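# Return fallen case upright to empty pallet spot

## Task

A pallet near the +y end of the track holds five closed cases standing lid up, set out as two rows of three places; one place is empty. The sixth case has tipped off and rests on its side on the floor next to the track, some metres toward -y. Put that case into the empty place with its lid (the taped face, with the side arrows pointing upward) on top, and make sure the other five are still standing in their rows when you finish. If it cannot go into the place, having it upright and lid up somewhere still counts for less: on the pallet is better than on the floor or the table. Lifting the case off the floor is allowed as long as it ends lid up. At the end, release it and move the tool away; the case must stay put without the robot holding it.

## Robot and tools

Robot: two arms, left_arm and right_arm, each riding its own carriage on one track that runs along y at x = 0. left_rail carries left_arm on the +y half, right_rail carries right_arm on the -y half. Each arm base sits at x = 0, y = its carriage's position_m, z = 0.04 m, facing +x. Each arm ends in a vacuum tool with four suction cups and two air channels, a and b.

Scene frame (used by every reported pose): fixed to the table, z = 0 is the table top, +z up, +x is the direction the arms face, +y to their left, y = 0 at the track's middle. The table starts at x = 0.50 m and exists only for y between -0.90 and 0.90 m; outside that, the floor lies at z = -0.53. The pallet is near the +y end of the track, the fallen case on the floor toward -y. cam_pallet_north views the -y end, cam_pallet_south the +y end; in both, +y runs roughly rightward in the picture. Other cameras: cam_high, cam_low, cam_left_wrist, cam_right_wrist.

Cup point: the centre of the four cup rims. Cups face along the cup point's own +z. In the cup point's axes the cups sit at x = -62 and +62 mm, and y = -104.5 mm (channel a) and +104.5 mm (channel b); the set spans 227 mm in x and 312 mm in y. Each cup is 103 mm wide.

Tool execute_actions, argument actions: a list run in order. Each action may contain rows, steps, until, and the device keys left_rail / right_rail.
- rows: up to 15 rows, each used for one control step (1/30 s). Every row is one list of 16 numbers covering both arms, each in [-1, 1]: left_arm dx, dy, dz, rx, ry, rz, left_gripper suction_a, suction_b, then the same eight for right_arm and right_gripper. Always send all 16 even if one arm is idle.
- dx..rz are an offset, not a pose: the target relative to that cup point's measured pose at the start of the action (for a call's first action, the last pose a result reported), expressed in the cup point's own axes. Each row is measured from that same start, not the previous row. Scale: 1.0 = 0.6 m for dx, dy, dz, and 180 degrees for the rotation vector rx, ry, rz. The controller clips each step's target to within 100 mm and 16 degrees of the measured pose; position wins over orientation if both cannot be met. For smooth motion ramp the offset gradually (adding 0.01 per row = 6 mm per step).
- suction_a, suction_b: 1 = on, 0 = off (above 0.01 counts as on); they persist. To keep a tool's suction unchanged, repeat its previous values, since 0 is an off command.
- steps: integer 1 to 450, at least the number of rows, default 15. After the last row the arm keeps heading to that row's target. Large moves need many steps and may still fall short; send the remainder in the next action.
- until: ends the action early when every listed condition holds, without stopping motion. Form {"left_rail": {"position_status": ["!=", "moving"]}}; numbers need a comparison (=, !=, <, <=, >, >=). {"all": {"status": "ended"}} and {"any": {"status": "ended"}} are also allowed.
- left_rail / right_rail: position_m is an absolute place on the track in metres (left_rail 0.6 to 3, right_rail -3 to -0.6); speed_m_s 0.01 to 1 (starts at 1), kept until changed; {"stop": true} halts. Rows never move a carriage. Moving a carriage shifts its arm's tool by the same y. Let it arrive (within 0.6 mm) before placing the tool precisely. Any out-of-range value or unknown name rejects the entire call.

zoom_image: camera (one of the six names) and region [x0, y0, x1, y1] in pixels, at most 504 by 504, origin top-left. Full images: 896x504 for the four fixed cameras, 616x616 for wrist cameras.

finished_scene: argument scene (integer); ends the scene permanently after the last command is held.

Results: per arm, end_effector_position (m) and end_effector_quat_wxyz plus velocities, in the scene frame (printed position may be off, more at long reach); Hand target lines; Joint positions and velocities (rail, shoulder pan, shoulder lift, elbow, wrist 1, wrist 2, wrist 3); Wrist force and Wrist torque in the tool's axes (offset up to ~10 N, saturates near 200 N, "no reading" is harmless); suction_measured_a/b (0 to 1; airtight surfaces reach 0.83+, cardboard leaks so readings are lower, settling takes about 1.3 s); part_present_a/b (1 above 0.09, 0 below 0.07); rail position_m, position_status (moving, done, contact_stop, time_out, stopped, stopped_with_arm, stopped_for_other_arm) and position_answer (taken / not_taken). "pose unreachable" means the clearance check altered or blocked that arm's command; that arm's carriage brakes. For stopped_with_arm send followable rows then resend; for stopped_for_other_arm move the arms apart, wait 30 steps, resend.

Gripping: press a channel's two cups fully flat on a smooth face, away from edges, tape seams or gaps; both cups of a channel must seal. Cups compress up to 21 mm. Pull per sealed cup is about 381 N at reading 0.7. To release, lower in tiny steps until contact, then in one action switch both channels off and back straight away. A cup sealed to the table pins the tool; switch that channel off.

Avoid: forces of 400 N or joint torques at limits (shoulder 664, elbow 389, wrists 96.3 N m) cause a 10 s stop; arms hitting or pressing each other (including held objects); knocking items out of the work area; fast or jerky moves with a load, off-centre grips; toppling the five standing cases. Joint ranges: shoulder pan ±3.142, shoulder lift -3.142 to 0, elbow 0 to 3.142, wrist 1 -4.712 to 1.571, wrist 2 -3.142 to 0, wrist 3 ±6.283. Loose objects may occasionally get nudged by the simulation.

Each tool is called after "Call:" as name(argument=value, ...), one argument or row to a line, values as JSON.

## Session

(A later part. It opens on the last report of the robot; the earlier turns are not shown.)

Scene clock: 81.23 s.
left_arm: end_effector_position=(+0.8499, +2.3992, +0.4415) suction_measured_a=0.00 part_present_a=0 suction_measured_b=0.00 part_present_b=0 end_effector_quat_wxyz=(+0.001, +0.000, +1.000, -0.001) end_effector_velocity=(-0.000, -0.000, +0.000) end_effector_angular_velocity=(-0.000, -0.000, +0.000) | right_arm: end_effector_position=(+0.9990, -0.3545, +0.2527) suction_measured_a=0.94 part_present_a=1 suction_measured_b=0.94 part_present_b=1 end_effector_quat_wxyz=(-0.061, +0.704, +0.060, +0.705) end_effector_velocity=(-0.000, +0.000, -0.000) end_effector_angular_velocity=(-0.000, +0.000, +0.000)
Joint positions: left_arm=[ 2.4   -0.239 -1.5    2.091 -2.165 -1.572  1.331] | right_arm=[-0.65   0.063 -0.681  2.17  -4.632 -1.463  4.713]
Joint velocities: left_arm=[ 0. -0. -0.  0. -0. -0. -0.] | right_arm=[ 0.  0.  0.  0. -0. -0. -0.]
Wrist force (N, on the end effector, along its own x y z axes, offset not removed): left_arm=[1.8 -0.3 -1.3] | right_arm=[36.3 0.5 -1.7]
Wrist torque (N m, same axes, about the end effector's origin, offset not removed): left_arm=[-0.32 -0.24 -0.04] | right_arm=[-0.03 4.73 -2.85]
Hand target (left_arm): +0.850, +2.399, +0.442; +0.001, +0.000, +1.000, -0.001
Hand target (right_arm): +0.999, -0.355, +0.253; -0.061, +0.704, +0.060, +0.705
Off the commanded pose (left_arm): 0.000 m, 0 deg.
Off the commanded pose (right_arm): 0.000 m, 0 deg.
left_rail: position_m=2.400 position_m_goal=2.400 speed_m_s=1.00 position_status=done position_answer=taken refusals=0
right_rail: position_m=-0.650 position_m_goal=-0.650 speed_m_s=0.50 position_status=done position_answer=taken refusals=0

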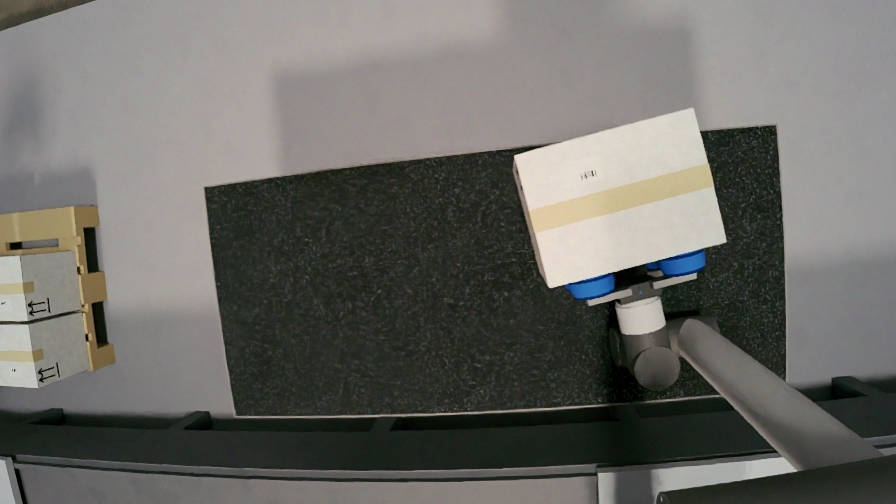

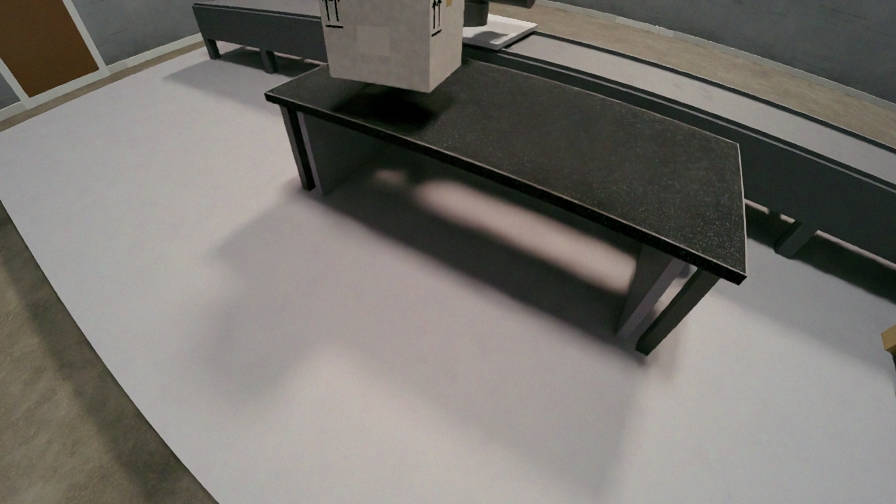

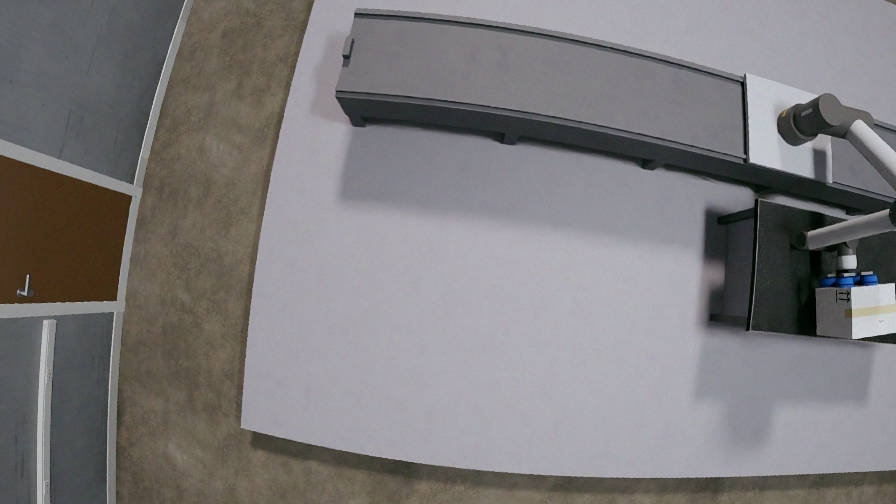

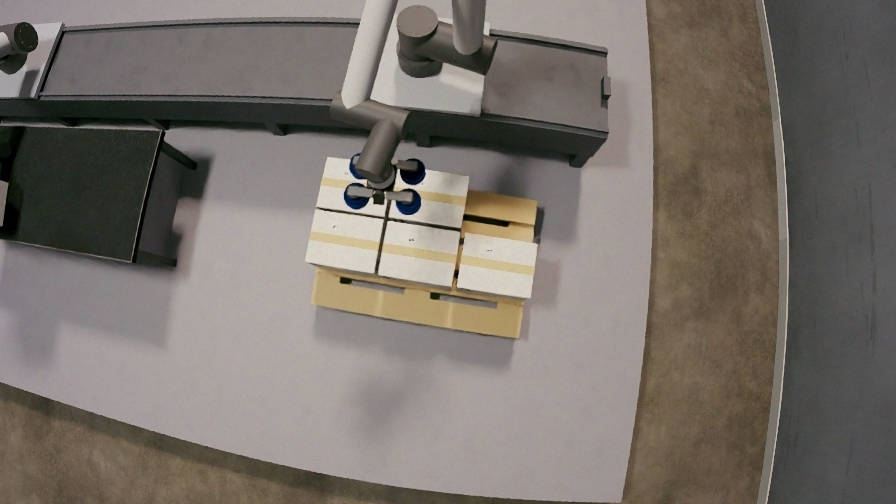

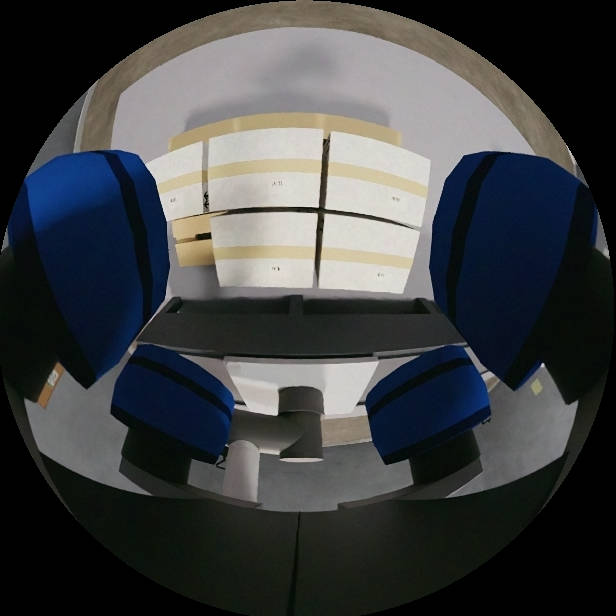

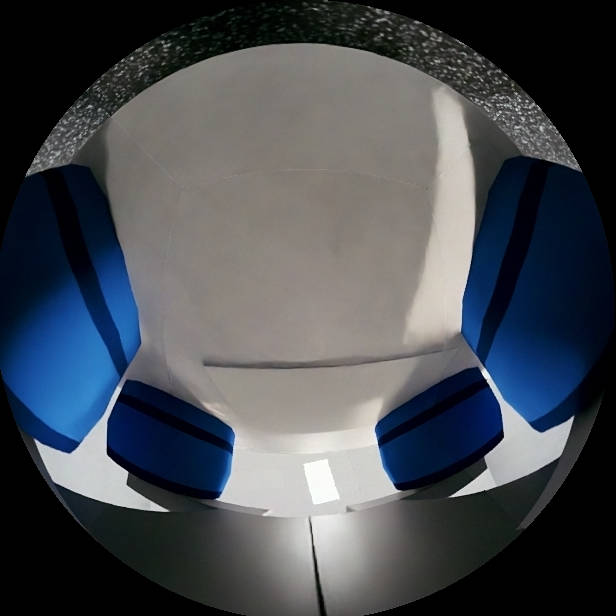

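Call:
execute_actions(
  actions=[
    {"rows":[[0,0,0,0,0,0,0,0,-0.02,0,0.02,0,0,0,1,1],[0,0,0,0,0,0,0,0,-0.04,0,0.03,0,0,0,1,1],[0,0,0,0,0,0,0,0,-0.06,0,0.04,0,0,0,1,1]],"steps":45},
  ],
)

Scene clock: 87.20 s.
left_arm: end_effector_position=(+0.8499, +2.3992, +0.4415) suction_measured_a=0.00 part_present_a=0 suction_measured_b=0.00 part_present_b=0 end_effector_quat_wxyz=(+0.001, +0.000, +1.000, -0.001) end_effector_velocity=(-0.000, +0.000, +0.000) end_effector_angular_velocity=(-0.000, -0.000, +0.000) | right_arm: end_effector_position=(+1.0227, -0.3504, +0.2167) suction_measured_a=0.94 part_present_a=1 suction_measured_b=0.94 part_present_b=1 end_effector_quat_wxyz=(-0.061, +0.704, +0.060, +0.705) end_effector_velocity=(+0.000, +0.000, -0.000) end_effector_angular_velocity=(-0.000, +0.000, +0.000)
Joint positions: left_arm=[ 2.4   -0.239 -1.5    2.091 -2.165 -1.572  1.331] | right_arm=[-0.65   0.066 -0.629  2.122 -4.636 -1.467  4.713]
Joint velocities: left_arm=[ 0.  0. -0.  0. -0. -0. -0.] | right_arm=[ 0. -0.  0. -0.  0.  0. -0.]
Wrist force (N, on the end effector, along its own x y z axes, offset not removed): left_arm=[2.7 -1.8 -2.3] | right_arm=[32.7 -7.1 0.5]
Wrist torque (N m, same axes, about the end effector's origin, offset not removed): left_arm=[-0.61 -0.54 -0.13] | right_arm=[-0.99 5.09 -2.90]
Hand target (left_arm): +0.850, +2.399, +0.442; +0.001, +0.000, +1.000, -0.001
Hand target (right_arm): +1.023, -0.351, +0.217; -0.061, +0.704, +0.060, +0.705
Off the commanded pose (left_arm): 0.000 m, 0 deg.
Off the commanded pose (right_arm): 0.000 m, 0 deg.
left_rail: position_m=2.400 position_m_goal=2.400 speed_m_s=1.00 position_status=done position_answer=taken refusals=0
right_rail: position_m=-0.650 position_m_goal=-0.650 speed_m_s=0.50 position_status=done position_answer=taken refusals=0

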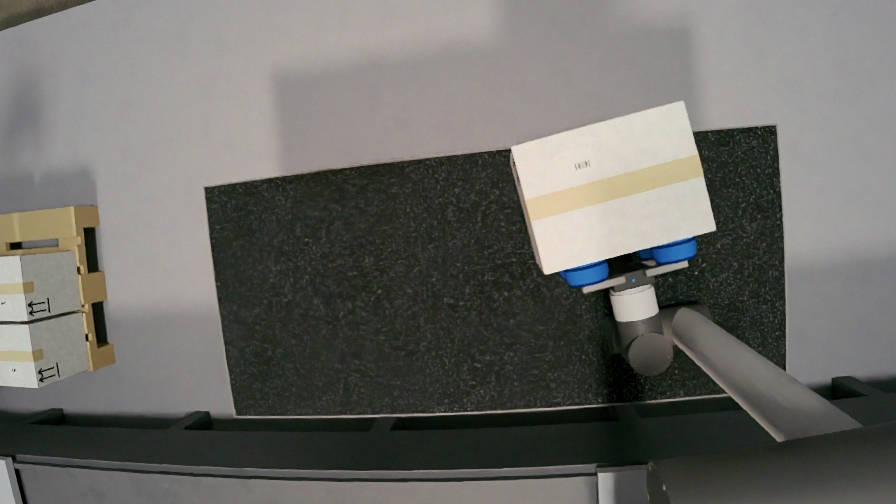

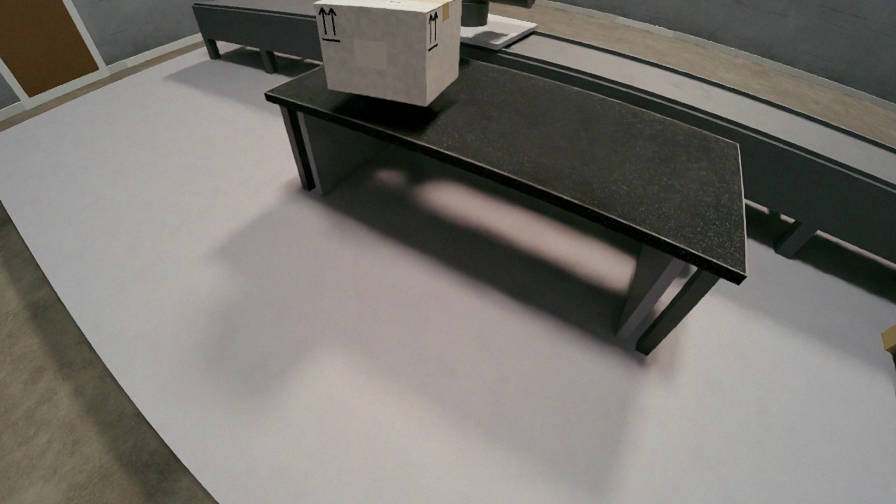

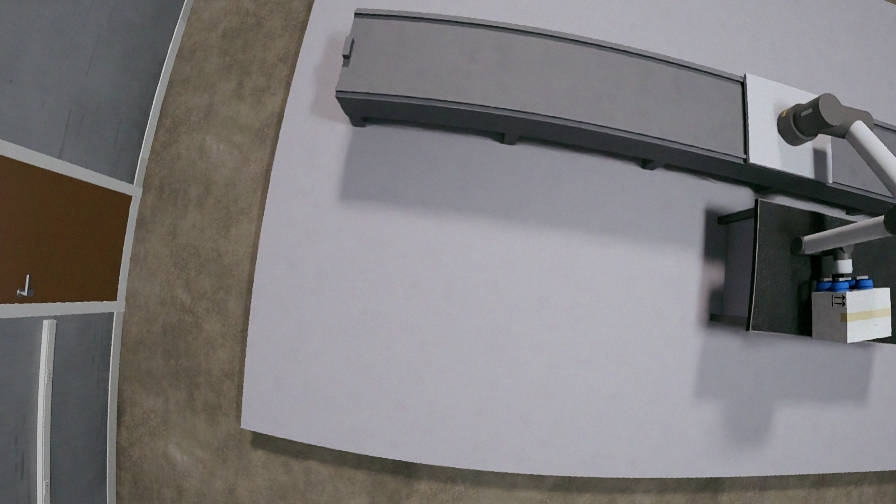

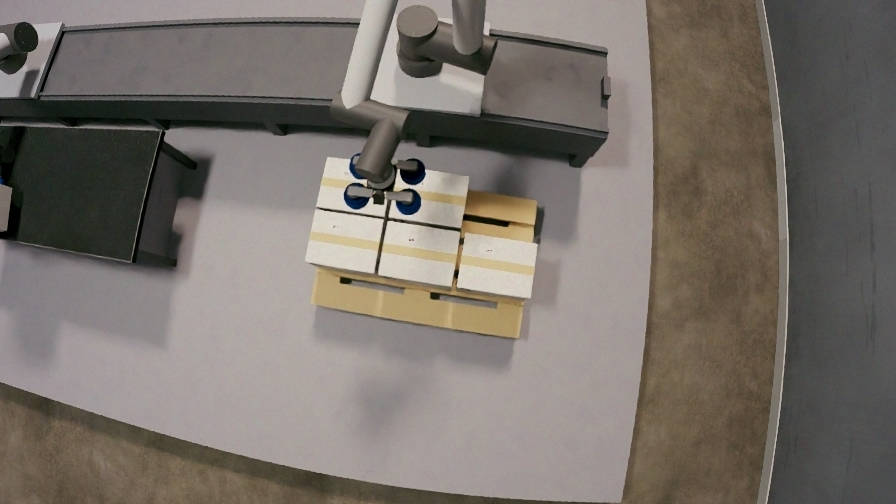

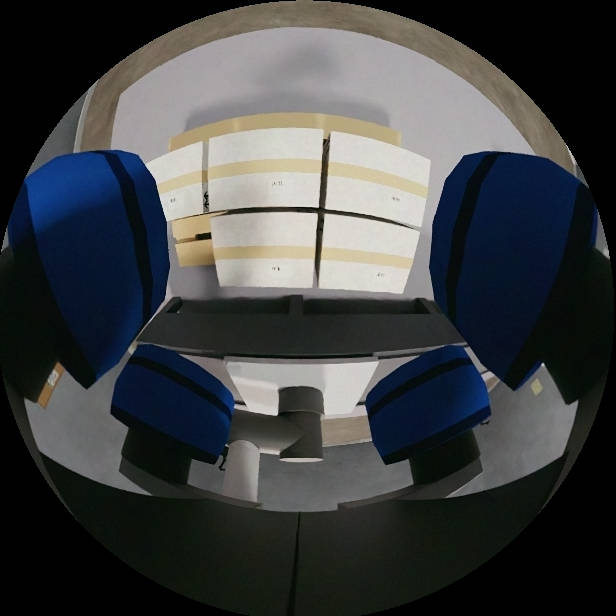

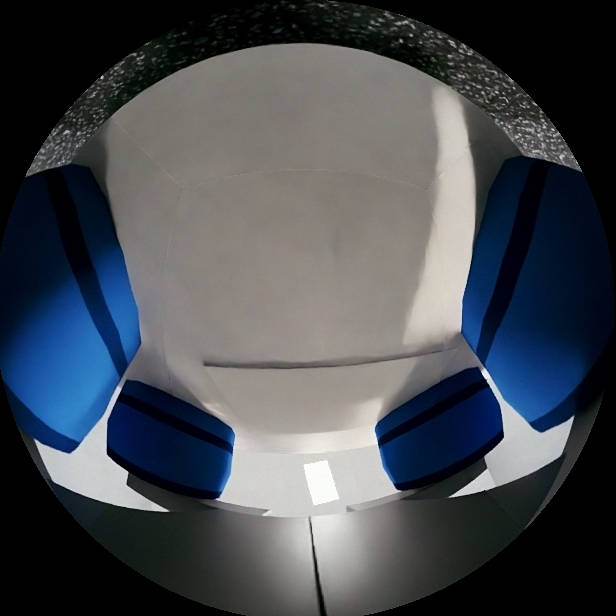

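Call:
execute_actions(
  actions=[
    {"rows":[[0,0,0,0,0,0,0,0,-0.015,0,0,0,0,0,1,1],[0,0,0,0,0,0,0,0,-0.03,0,0,0,0,0,1,1]],"steps":25},
    {"rows":[[0,0,0,0,0,0,0,0,0,0,0,0,0,0,0,0]],"steps":12},
    {"rows":[[0,0,0,0,0,0,0,0,0,0,-0.15,0,0,0,0,0]],"steps":35},
    {"rows":[[0,0,0,0,0,0,0,0,0.3,0,0,0,0,0,0,0]],"steps":50},
    {"right_rail":{"position_m":-2.2,"speed_m_s":1},"left_rail":{"position_m":0.6},"steps":200,"until":{"all":{"status":"ended"}}},
    {"rows":[[0,-0.8,-0.1,0,0,0,0,0,0,0,0,0,0,0,0,0]],"steps":90},
    {"rows":[[-0.4,-0.75,0,0,0,0,0,0,0,0,0,0,0,0,0,0]],"steps":110},
  ],
)

Scene clock: 110.23 s.
left_arm: end_effector_position=(+0.9663, -0.1282, +0.4979) suction_measured_a=0.00 part_present_a=0 suction_measured_b=0.00 part_present_b=0 end_effector_quat_wxyz=(+0.001, +0.000, +1.000, -0.002) end_effector_velocity=(+0.000, -0.000, -0.000) end_effector_angular_velocity=(+0.000, +0.000, -0.000) | right_arm: end_effector_position=(+1.0225, -0.3527, +0.2169) suction_measured_a=0.94 part_present_a=1 suction_measured_b=0.94 part_present_b=1 end_effector_quat_wxyz=(-0.060, +0.703, +0.060, +0.707) end_effector_velocity=(+0.000, -0.000, +0.000) end_effector_angular_velocity=(+0.000, -0.000, -0.000)
Joint positions: left_arm=[ 0.6   -0.812 -1.143  1.53  -1.962 -1.572  0.759] | right_arm=[-0.652  0.066 -0.628  2.121 -4.64  -1.467  4.713]
Joint velocities: left_arm=[ 0. -0.  0.  0.  0. -0. -0.] | right_arm=[ 0. -0. -0.  0.  0. -0.  0.]
Wrist force (N, on the end effector, along its own x y z axes, offset not removed): left_arm=[3.2 -0.5 -2.0] | right_arm=[35.6 -7.5 4.8]
Wrist torque (N m, same axes, about the end effector's origin, offset not removed): left_arm=[-0.42 -0.51 -0.06] | right_arm=[-1.20 5.04 -2.96]
Hand target (left_arm): +0.966, -0.128, +0.498; +0.001, +0.000, +1.000, -0.002
Hand target (right_arm): +1.023, -0.353, +0.216; -0.061, +0.703, +0.060, +0.706
Off the commanded pose (left_arm): 0.237 m, 0 deg.
Off the commanded pose (right_arm): 0.000 m, 0 deg.
FORCE FAULT: contact force on the right arm reached its limit, and that arm stopped for 10 seconds. The contact can be on any part of that arm, not only on its tool. That arm's remaining commands of this call were not run. That arm holds still and accepts commands again. Move the arm away from the contact; if what it grips holds it there, let go first. Pushing or pulling that hard again can fault the arm again.
left_rail: position_m=0.600 position_m_goal=0.600 speed_m_s=1.00 position_status=done position_answer=taken refusals=0
right_rail: position_m=-0.652 position_m_goal=-0.652 speed_m_s=1.00 position_status=stopped_with_arm position_answer=taken refusals=0
pose unreachable (left arm): on one or more control steps of this call, first in action 6 (counted from 0), this arm could not follow its commanded pose, so it was not sent that pose on those steps. It may still have moved: this result reports where it is.
cause: the commanded pose would bring a part of the arm too close to another arm (a part of this arm just beyond joint 4 (elbow) and a part of the other arm just beyond its joint 3 (shoulder lift)).

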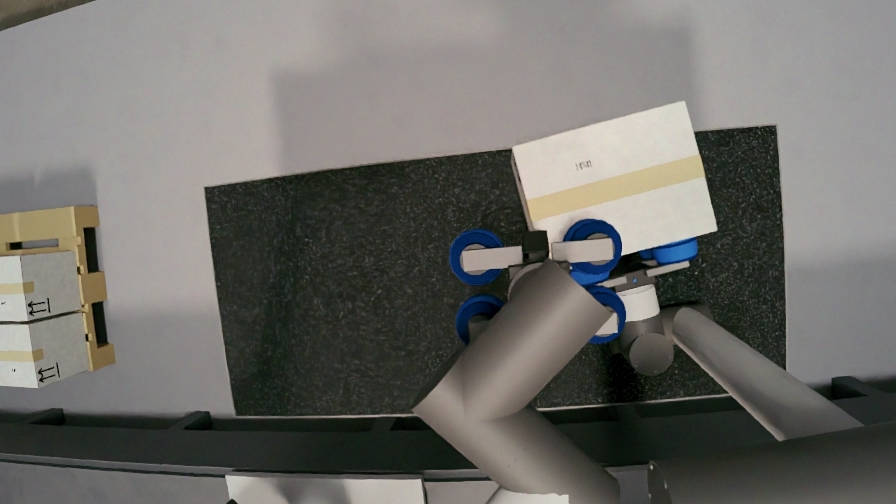

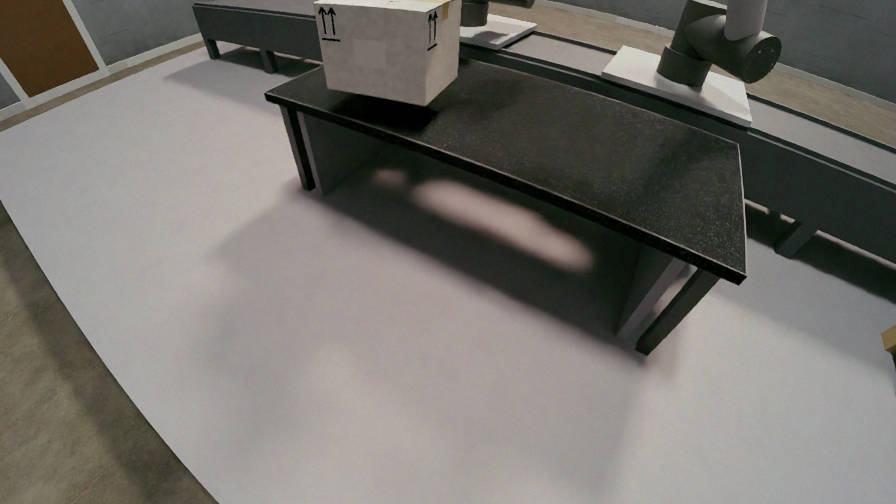

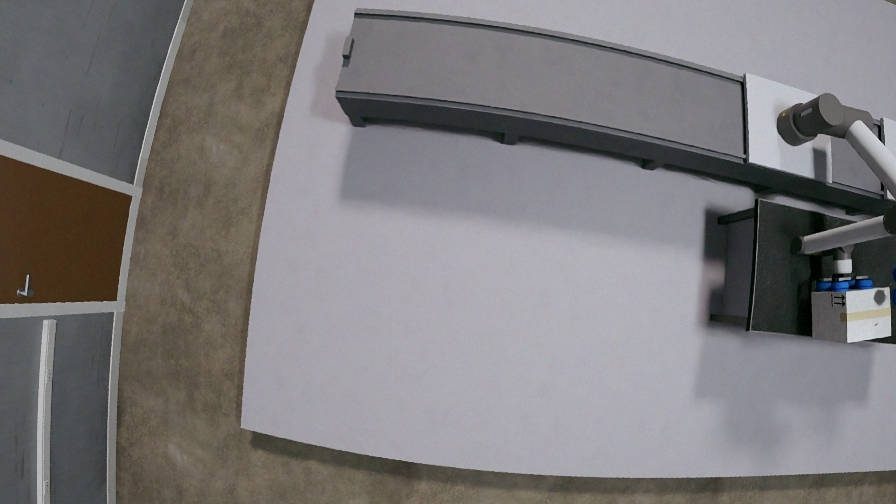

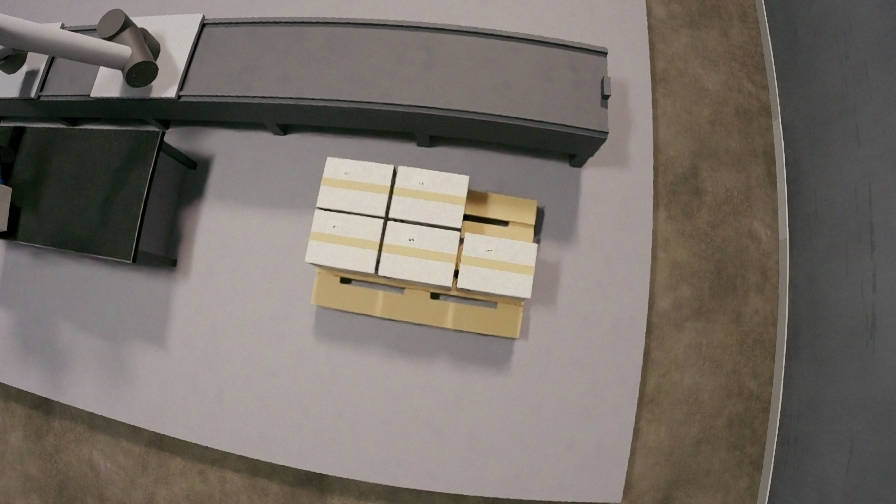

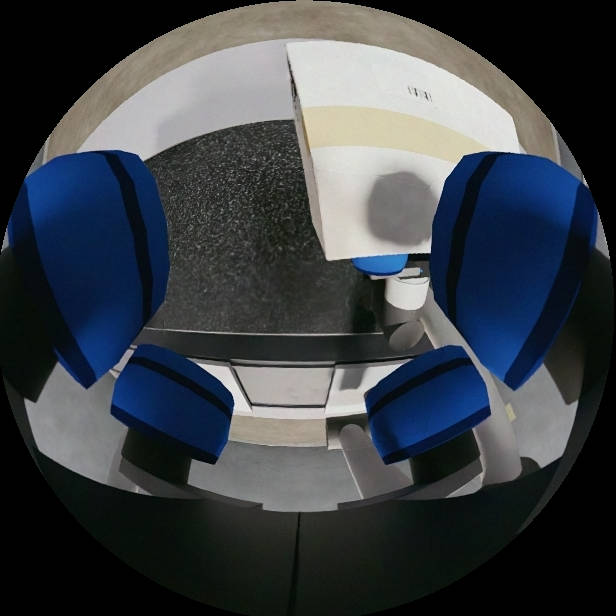

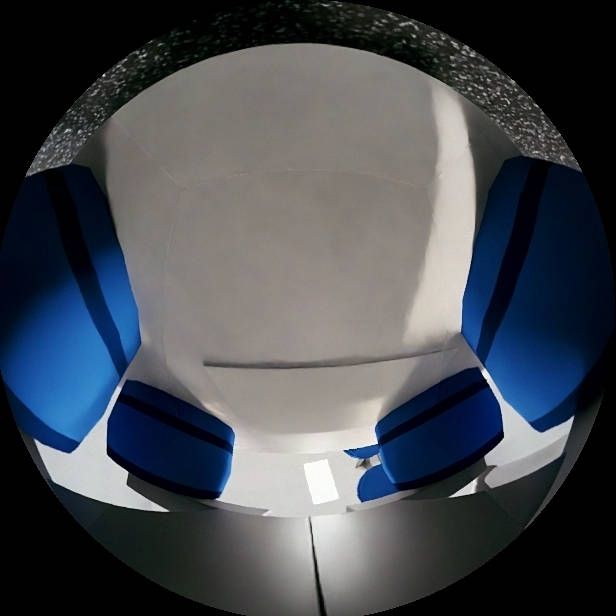

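Call:
execute_actions(
  actions=[
    {"rows":[[0,0.7,0,0,0,0,0,0,0,0,0,0,0,0,1,1]],"steps":70},
    {"rows":[[0,0,0,0,0,0,0,0,0.01,0,-0.02,0,0,0,0,0],[0,0,0,0,0,0,0,0,0.01,0,-0.15,0,0,0,0,0]],"steps":45},
    {"rows":[[0,0,0,0,0,0,0,0,0.3,0,0,0,0,0,0,0]],"steps":50},
    {"right_rail":{"position_m":-2.2,"speed_m_s":1},"steps":200,"until":{"right_rail":{"position_status":["!=","moving"]}}},
    {"rows":[[-0.25,-0.95,0,0,0,0,0,0,0,0,0,0,0,0,0,0]],"steps":110},
  ],
)

Scene clock: 125.80 s.
left_arm: end_effector_position=(+1.1160, -0.2780, +0.4987) suction_measured_a=0.00 part_present_a=0 suction_measured_b=0.00 part_present_b=0 end_effector_quat_wxyz=(+0.001, +0.000, +1.000, -0.002) end_effector_velocity=(+0.000, -0.000, -0.000) end_effector_angular_velocity=(+0.000, +0.000, -0.000) | right_arm: end_effector_position=(+0.9412, -1.9146, +0.4033) suction_measured_a=0.00 part_present_a=0 suction_measured_b=0.00 part_present_b=0 end_effector_quat_wxyz=(-0.058, +0.717, +0.060, +0.692) end_effector_velocity=(+0.000, -0.000, -0.000) end_effector_angular_velocity=(+0.000, +0.000, -0.000)
Joint positions: left_arm=[ 0.6   -0.809 -0.9    1.129 -1.804 -1.572  0.763] | right_arm=[-2.2    0.055 -0.93   2.296 -4.472 -1.458  4.709]
Joint velocities: left_arm=[ 0. -0.  0. -0.  0.  0.  0.] | right_arm=[ 0. -0.  0. -0.  0. -0.  0.]
Wrist force (N, on the end effector, along its own x y z axes, offset not removed): left_arm=[3.0 -1.4 -0.9] | right_arm=[-1.9 -8.3 -3.5]
Wrist torque (N m, same axes, about the end effector's origin, offset not removed): left_arm=[-0.64 -0.48 -0.08] | right_arm=[-1.26 -0.14 -0.21]
Hand target (left_arm): +1.116, -0.278, +0.499; +0.001, +0.000, +1.000, -0.002
Hand target (right_arm): +0.941, -1.914, +0.403; -0.058, +0.717, +0.060, +0.692
Off the commanded pose (left_arm): 0.001 m, 0 deg.
Off the commanded pose (right_arm): 0.000 m, 0 deg.
left_rail: position_m=0.600 position_m_goal=0.600 speed_m_s=1.00 position_status=done position_answer=taken refusals=0
right_rail: position_m=-2.200 position_m_goal=-2.200 speed_m_s=1.00 position_status=done position_answer=taken refusals=0

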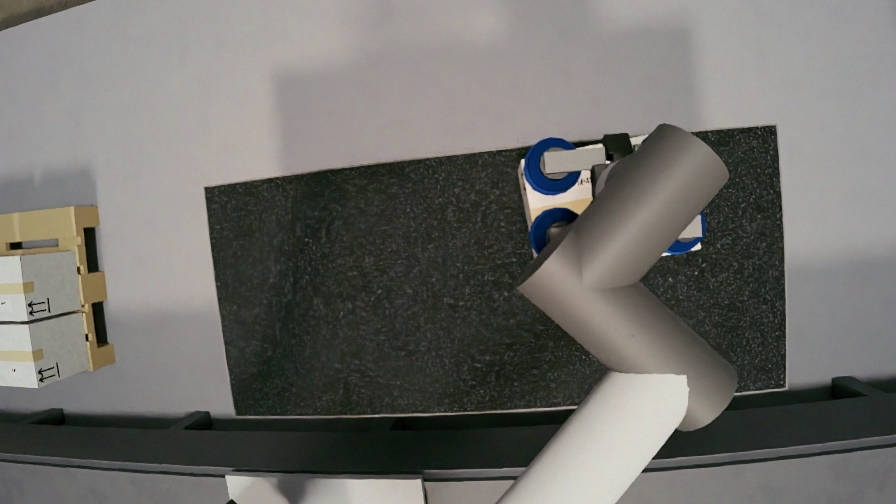

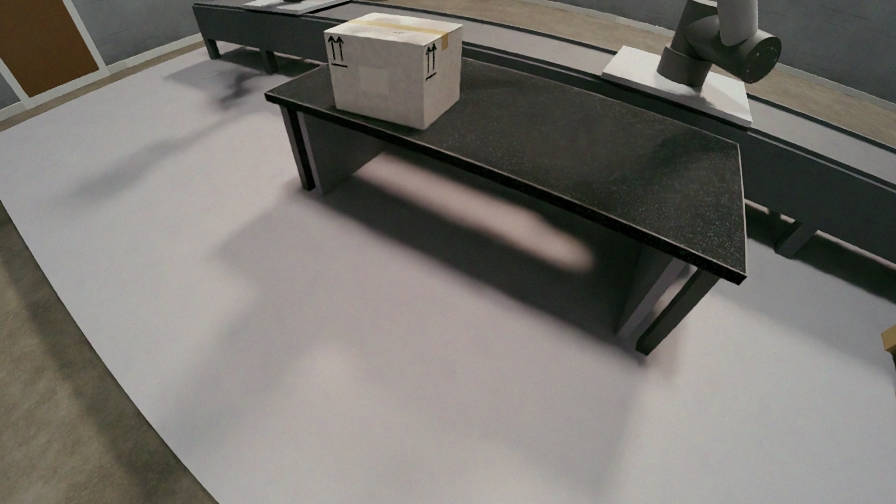

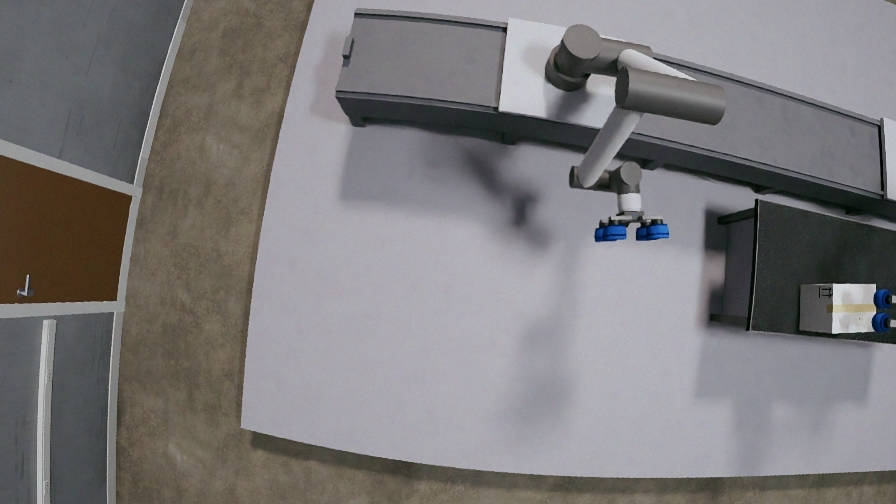

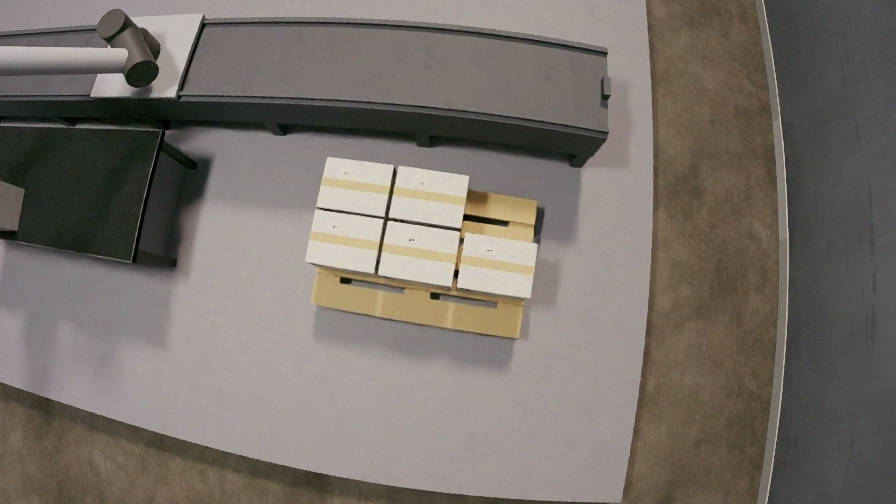

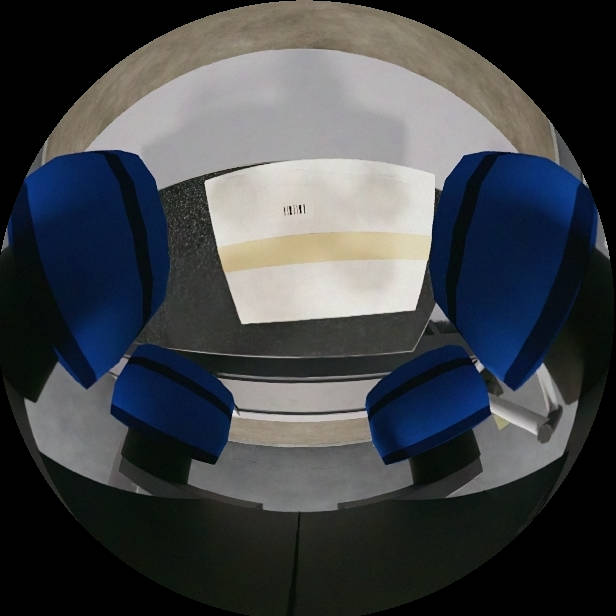

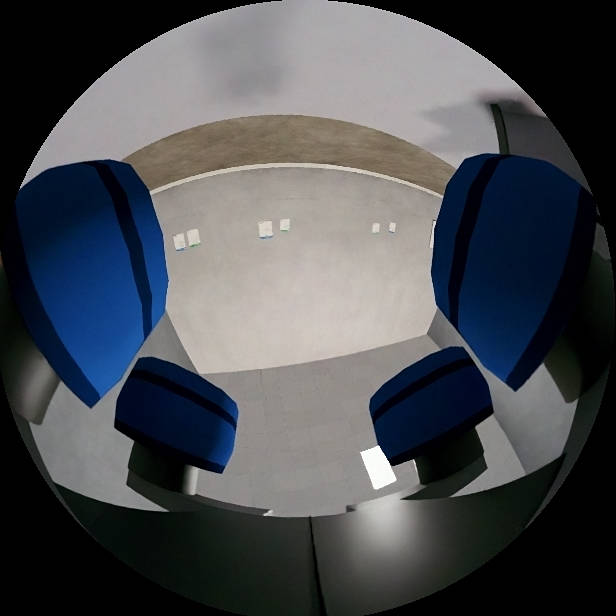

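Call:
execute_actions(
  actions=[
    {"rows":[[0,-0.05,0.25,0,0,-0.02,0,0,0,0,0,0,0,0,0,0]],"steps":60},
    {"rows":[[0,0,0.04,0,0,0,1,1,0,0,0,0,0,0,0,0],[0,0,0.08,0,0,0,1,1,0,0,0,0,0,0,0,0],[0,0,0.115,0,0,0,1,1,0,0,0,0,0,0,0,0]],"steps":65},
  ],
)

Scene clock: 134.70 s.
left_arm: end_effector_position=(+1.1166, -0.3086, +0.2798) suction_measured_a=0.95 part_present_a=1 suction_measured_b=0.95 part_present_b=1 end_effector_quat_wxyz=(+0.001, -0.031, +1.000, -0.002) end_effector_velocity=(+0.000, +0.000, -0.000) end_effector_angular_velocity=(+0.000, +0.000, +0.000) | right_arm: end_effector_position=(+0.9412, -1.9146, +0.4033) suction_measured_a=0.00 part_present_a=0 suction_measured_b=0.00 part_present_b=0 end_effector_quat_wxyz=(-0.058, +0.717, +0.060, +0.692) end_effector_velocity=(+0.000, -0.000, +0.000) end_effector_angular_velocity=(+0.000, -0.000, +0.000)
Joint positions: left_arm=[ 0.6   -0.823 -0.785  1.237 -2.027 -1.572  0.686] | right_arm=[-2.2    0.055 -0.93   2.296 -4.472 -1.458  4.709]
Joint velocities: left_arm=[ 0.  0.  0. -0.  0. -0. -0.] | right_arm=[ 0. -0.  0. -0. -0.  0.  0.]
Wrist force (N, on the end effector, along its own x y z axes, offset not removed): left_arm=[-0.6 -4.6 -35.0] | right_arm=[-4.1 -7.7 -0.8]
Wrist torque (N m, same axes, about the end effector's origin, offset not removed): left_arm=[-0.92 -1.59 -0.03] | right_arm=[-1.14 0.18 -0.24]
Hand target (left_arm): +1.117, -0.309, +0.280; +0.001, -0.031, +1.000, -0.002
Hand target (right_arm): +0.941, -1.914, +0.403; -0.058, +0.717, +0.060, +0.692
Off the commanded pose (left_arm): 0.000 m, 0 deg.
Off the commanded pose (right_arm): 0.000 m, 0 deg.
left_rail: position_m=0.600 position_m_goal=0.600 speed_m_s=1.00 position_status=done position_answer=taken refusals=0
right_rail: position_m=-2.200 position_m_goal=-2.200 speed_m_s=1.00 position_status=done position_answer=taken refusals=0

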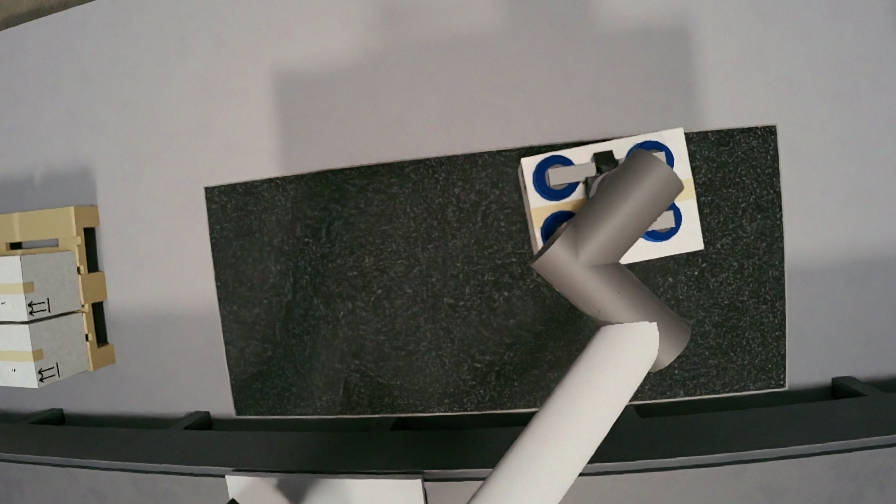

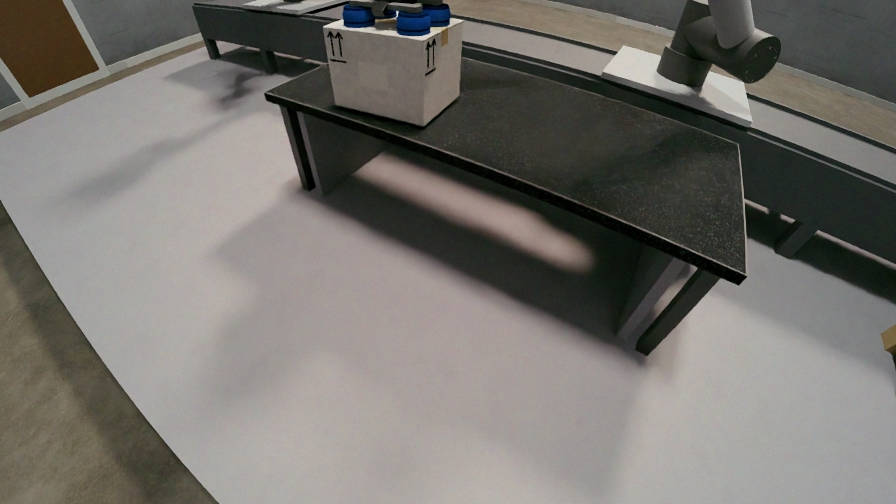

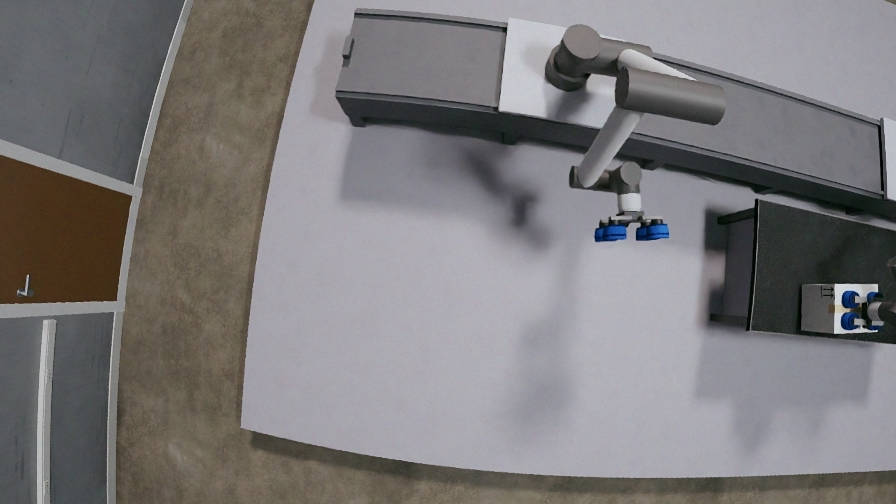

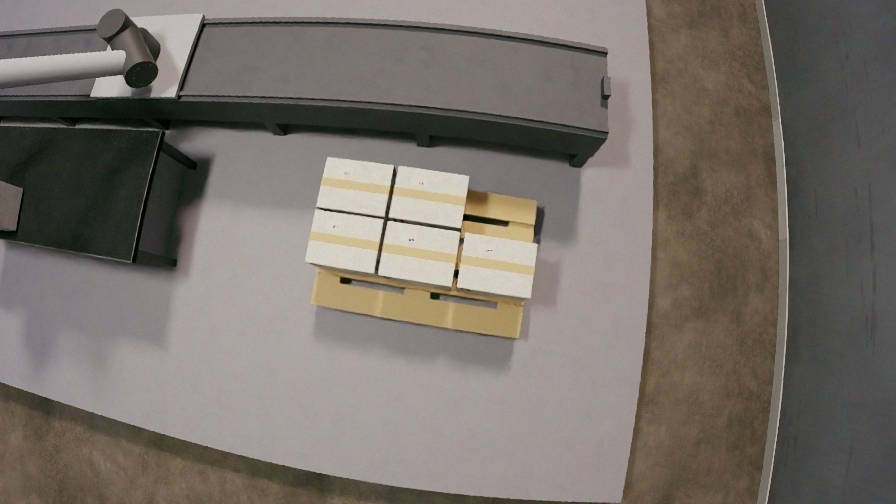

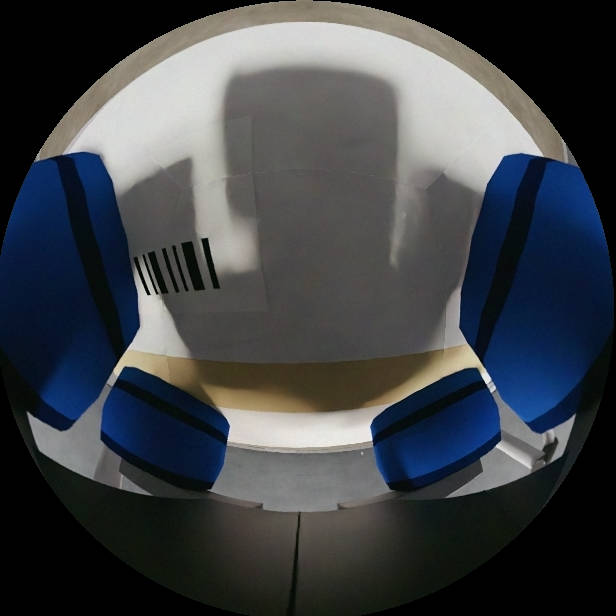

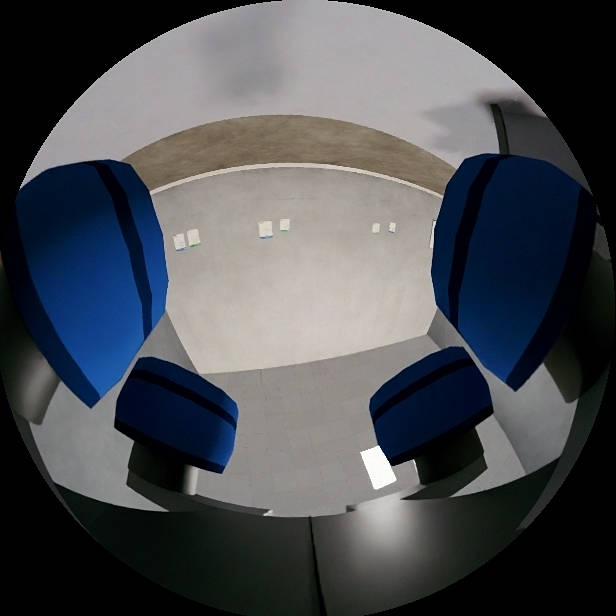

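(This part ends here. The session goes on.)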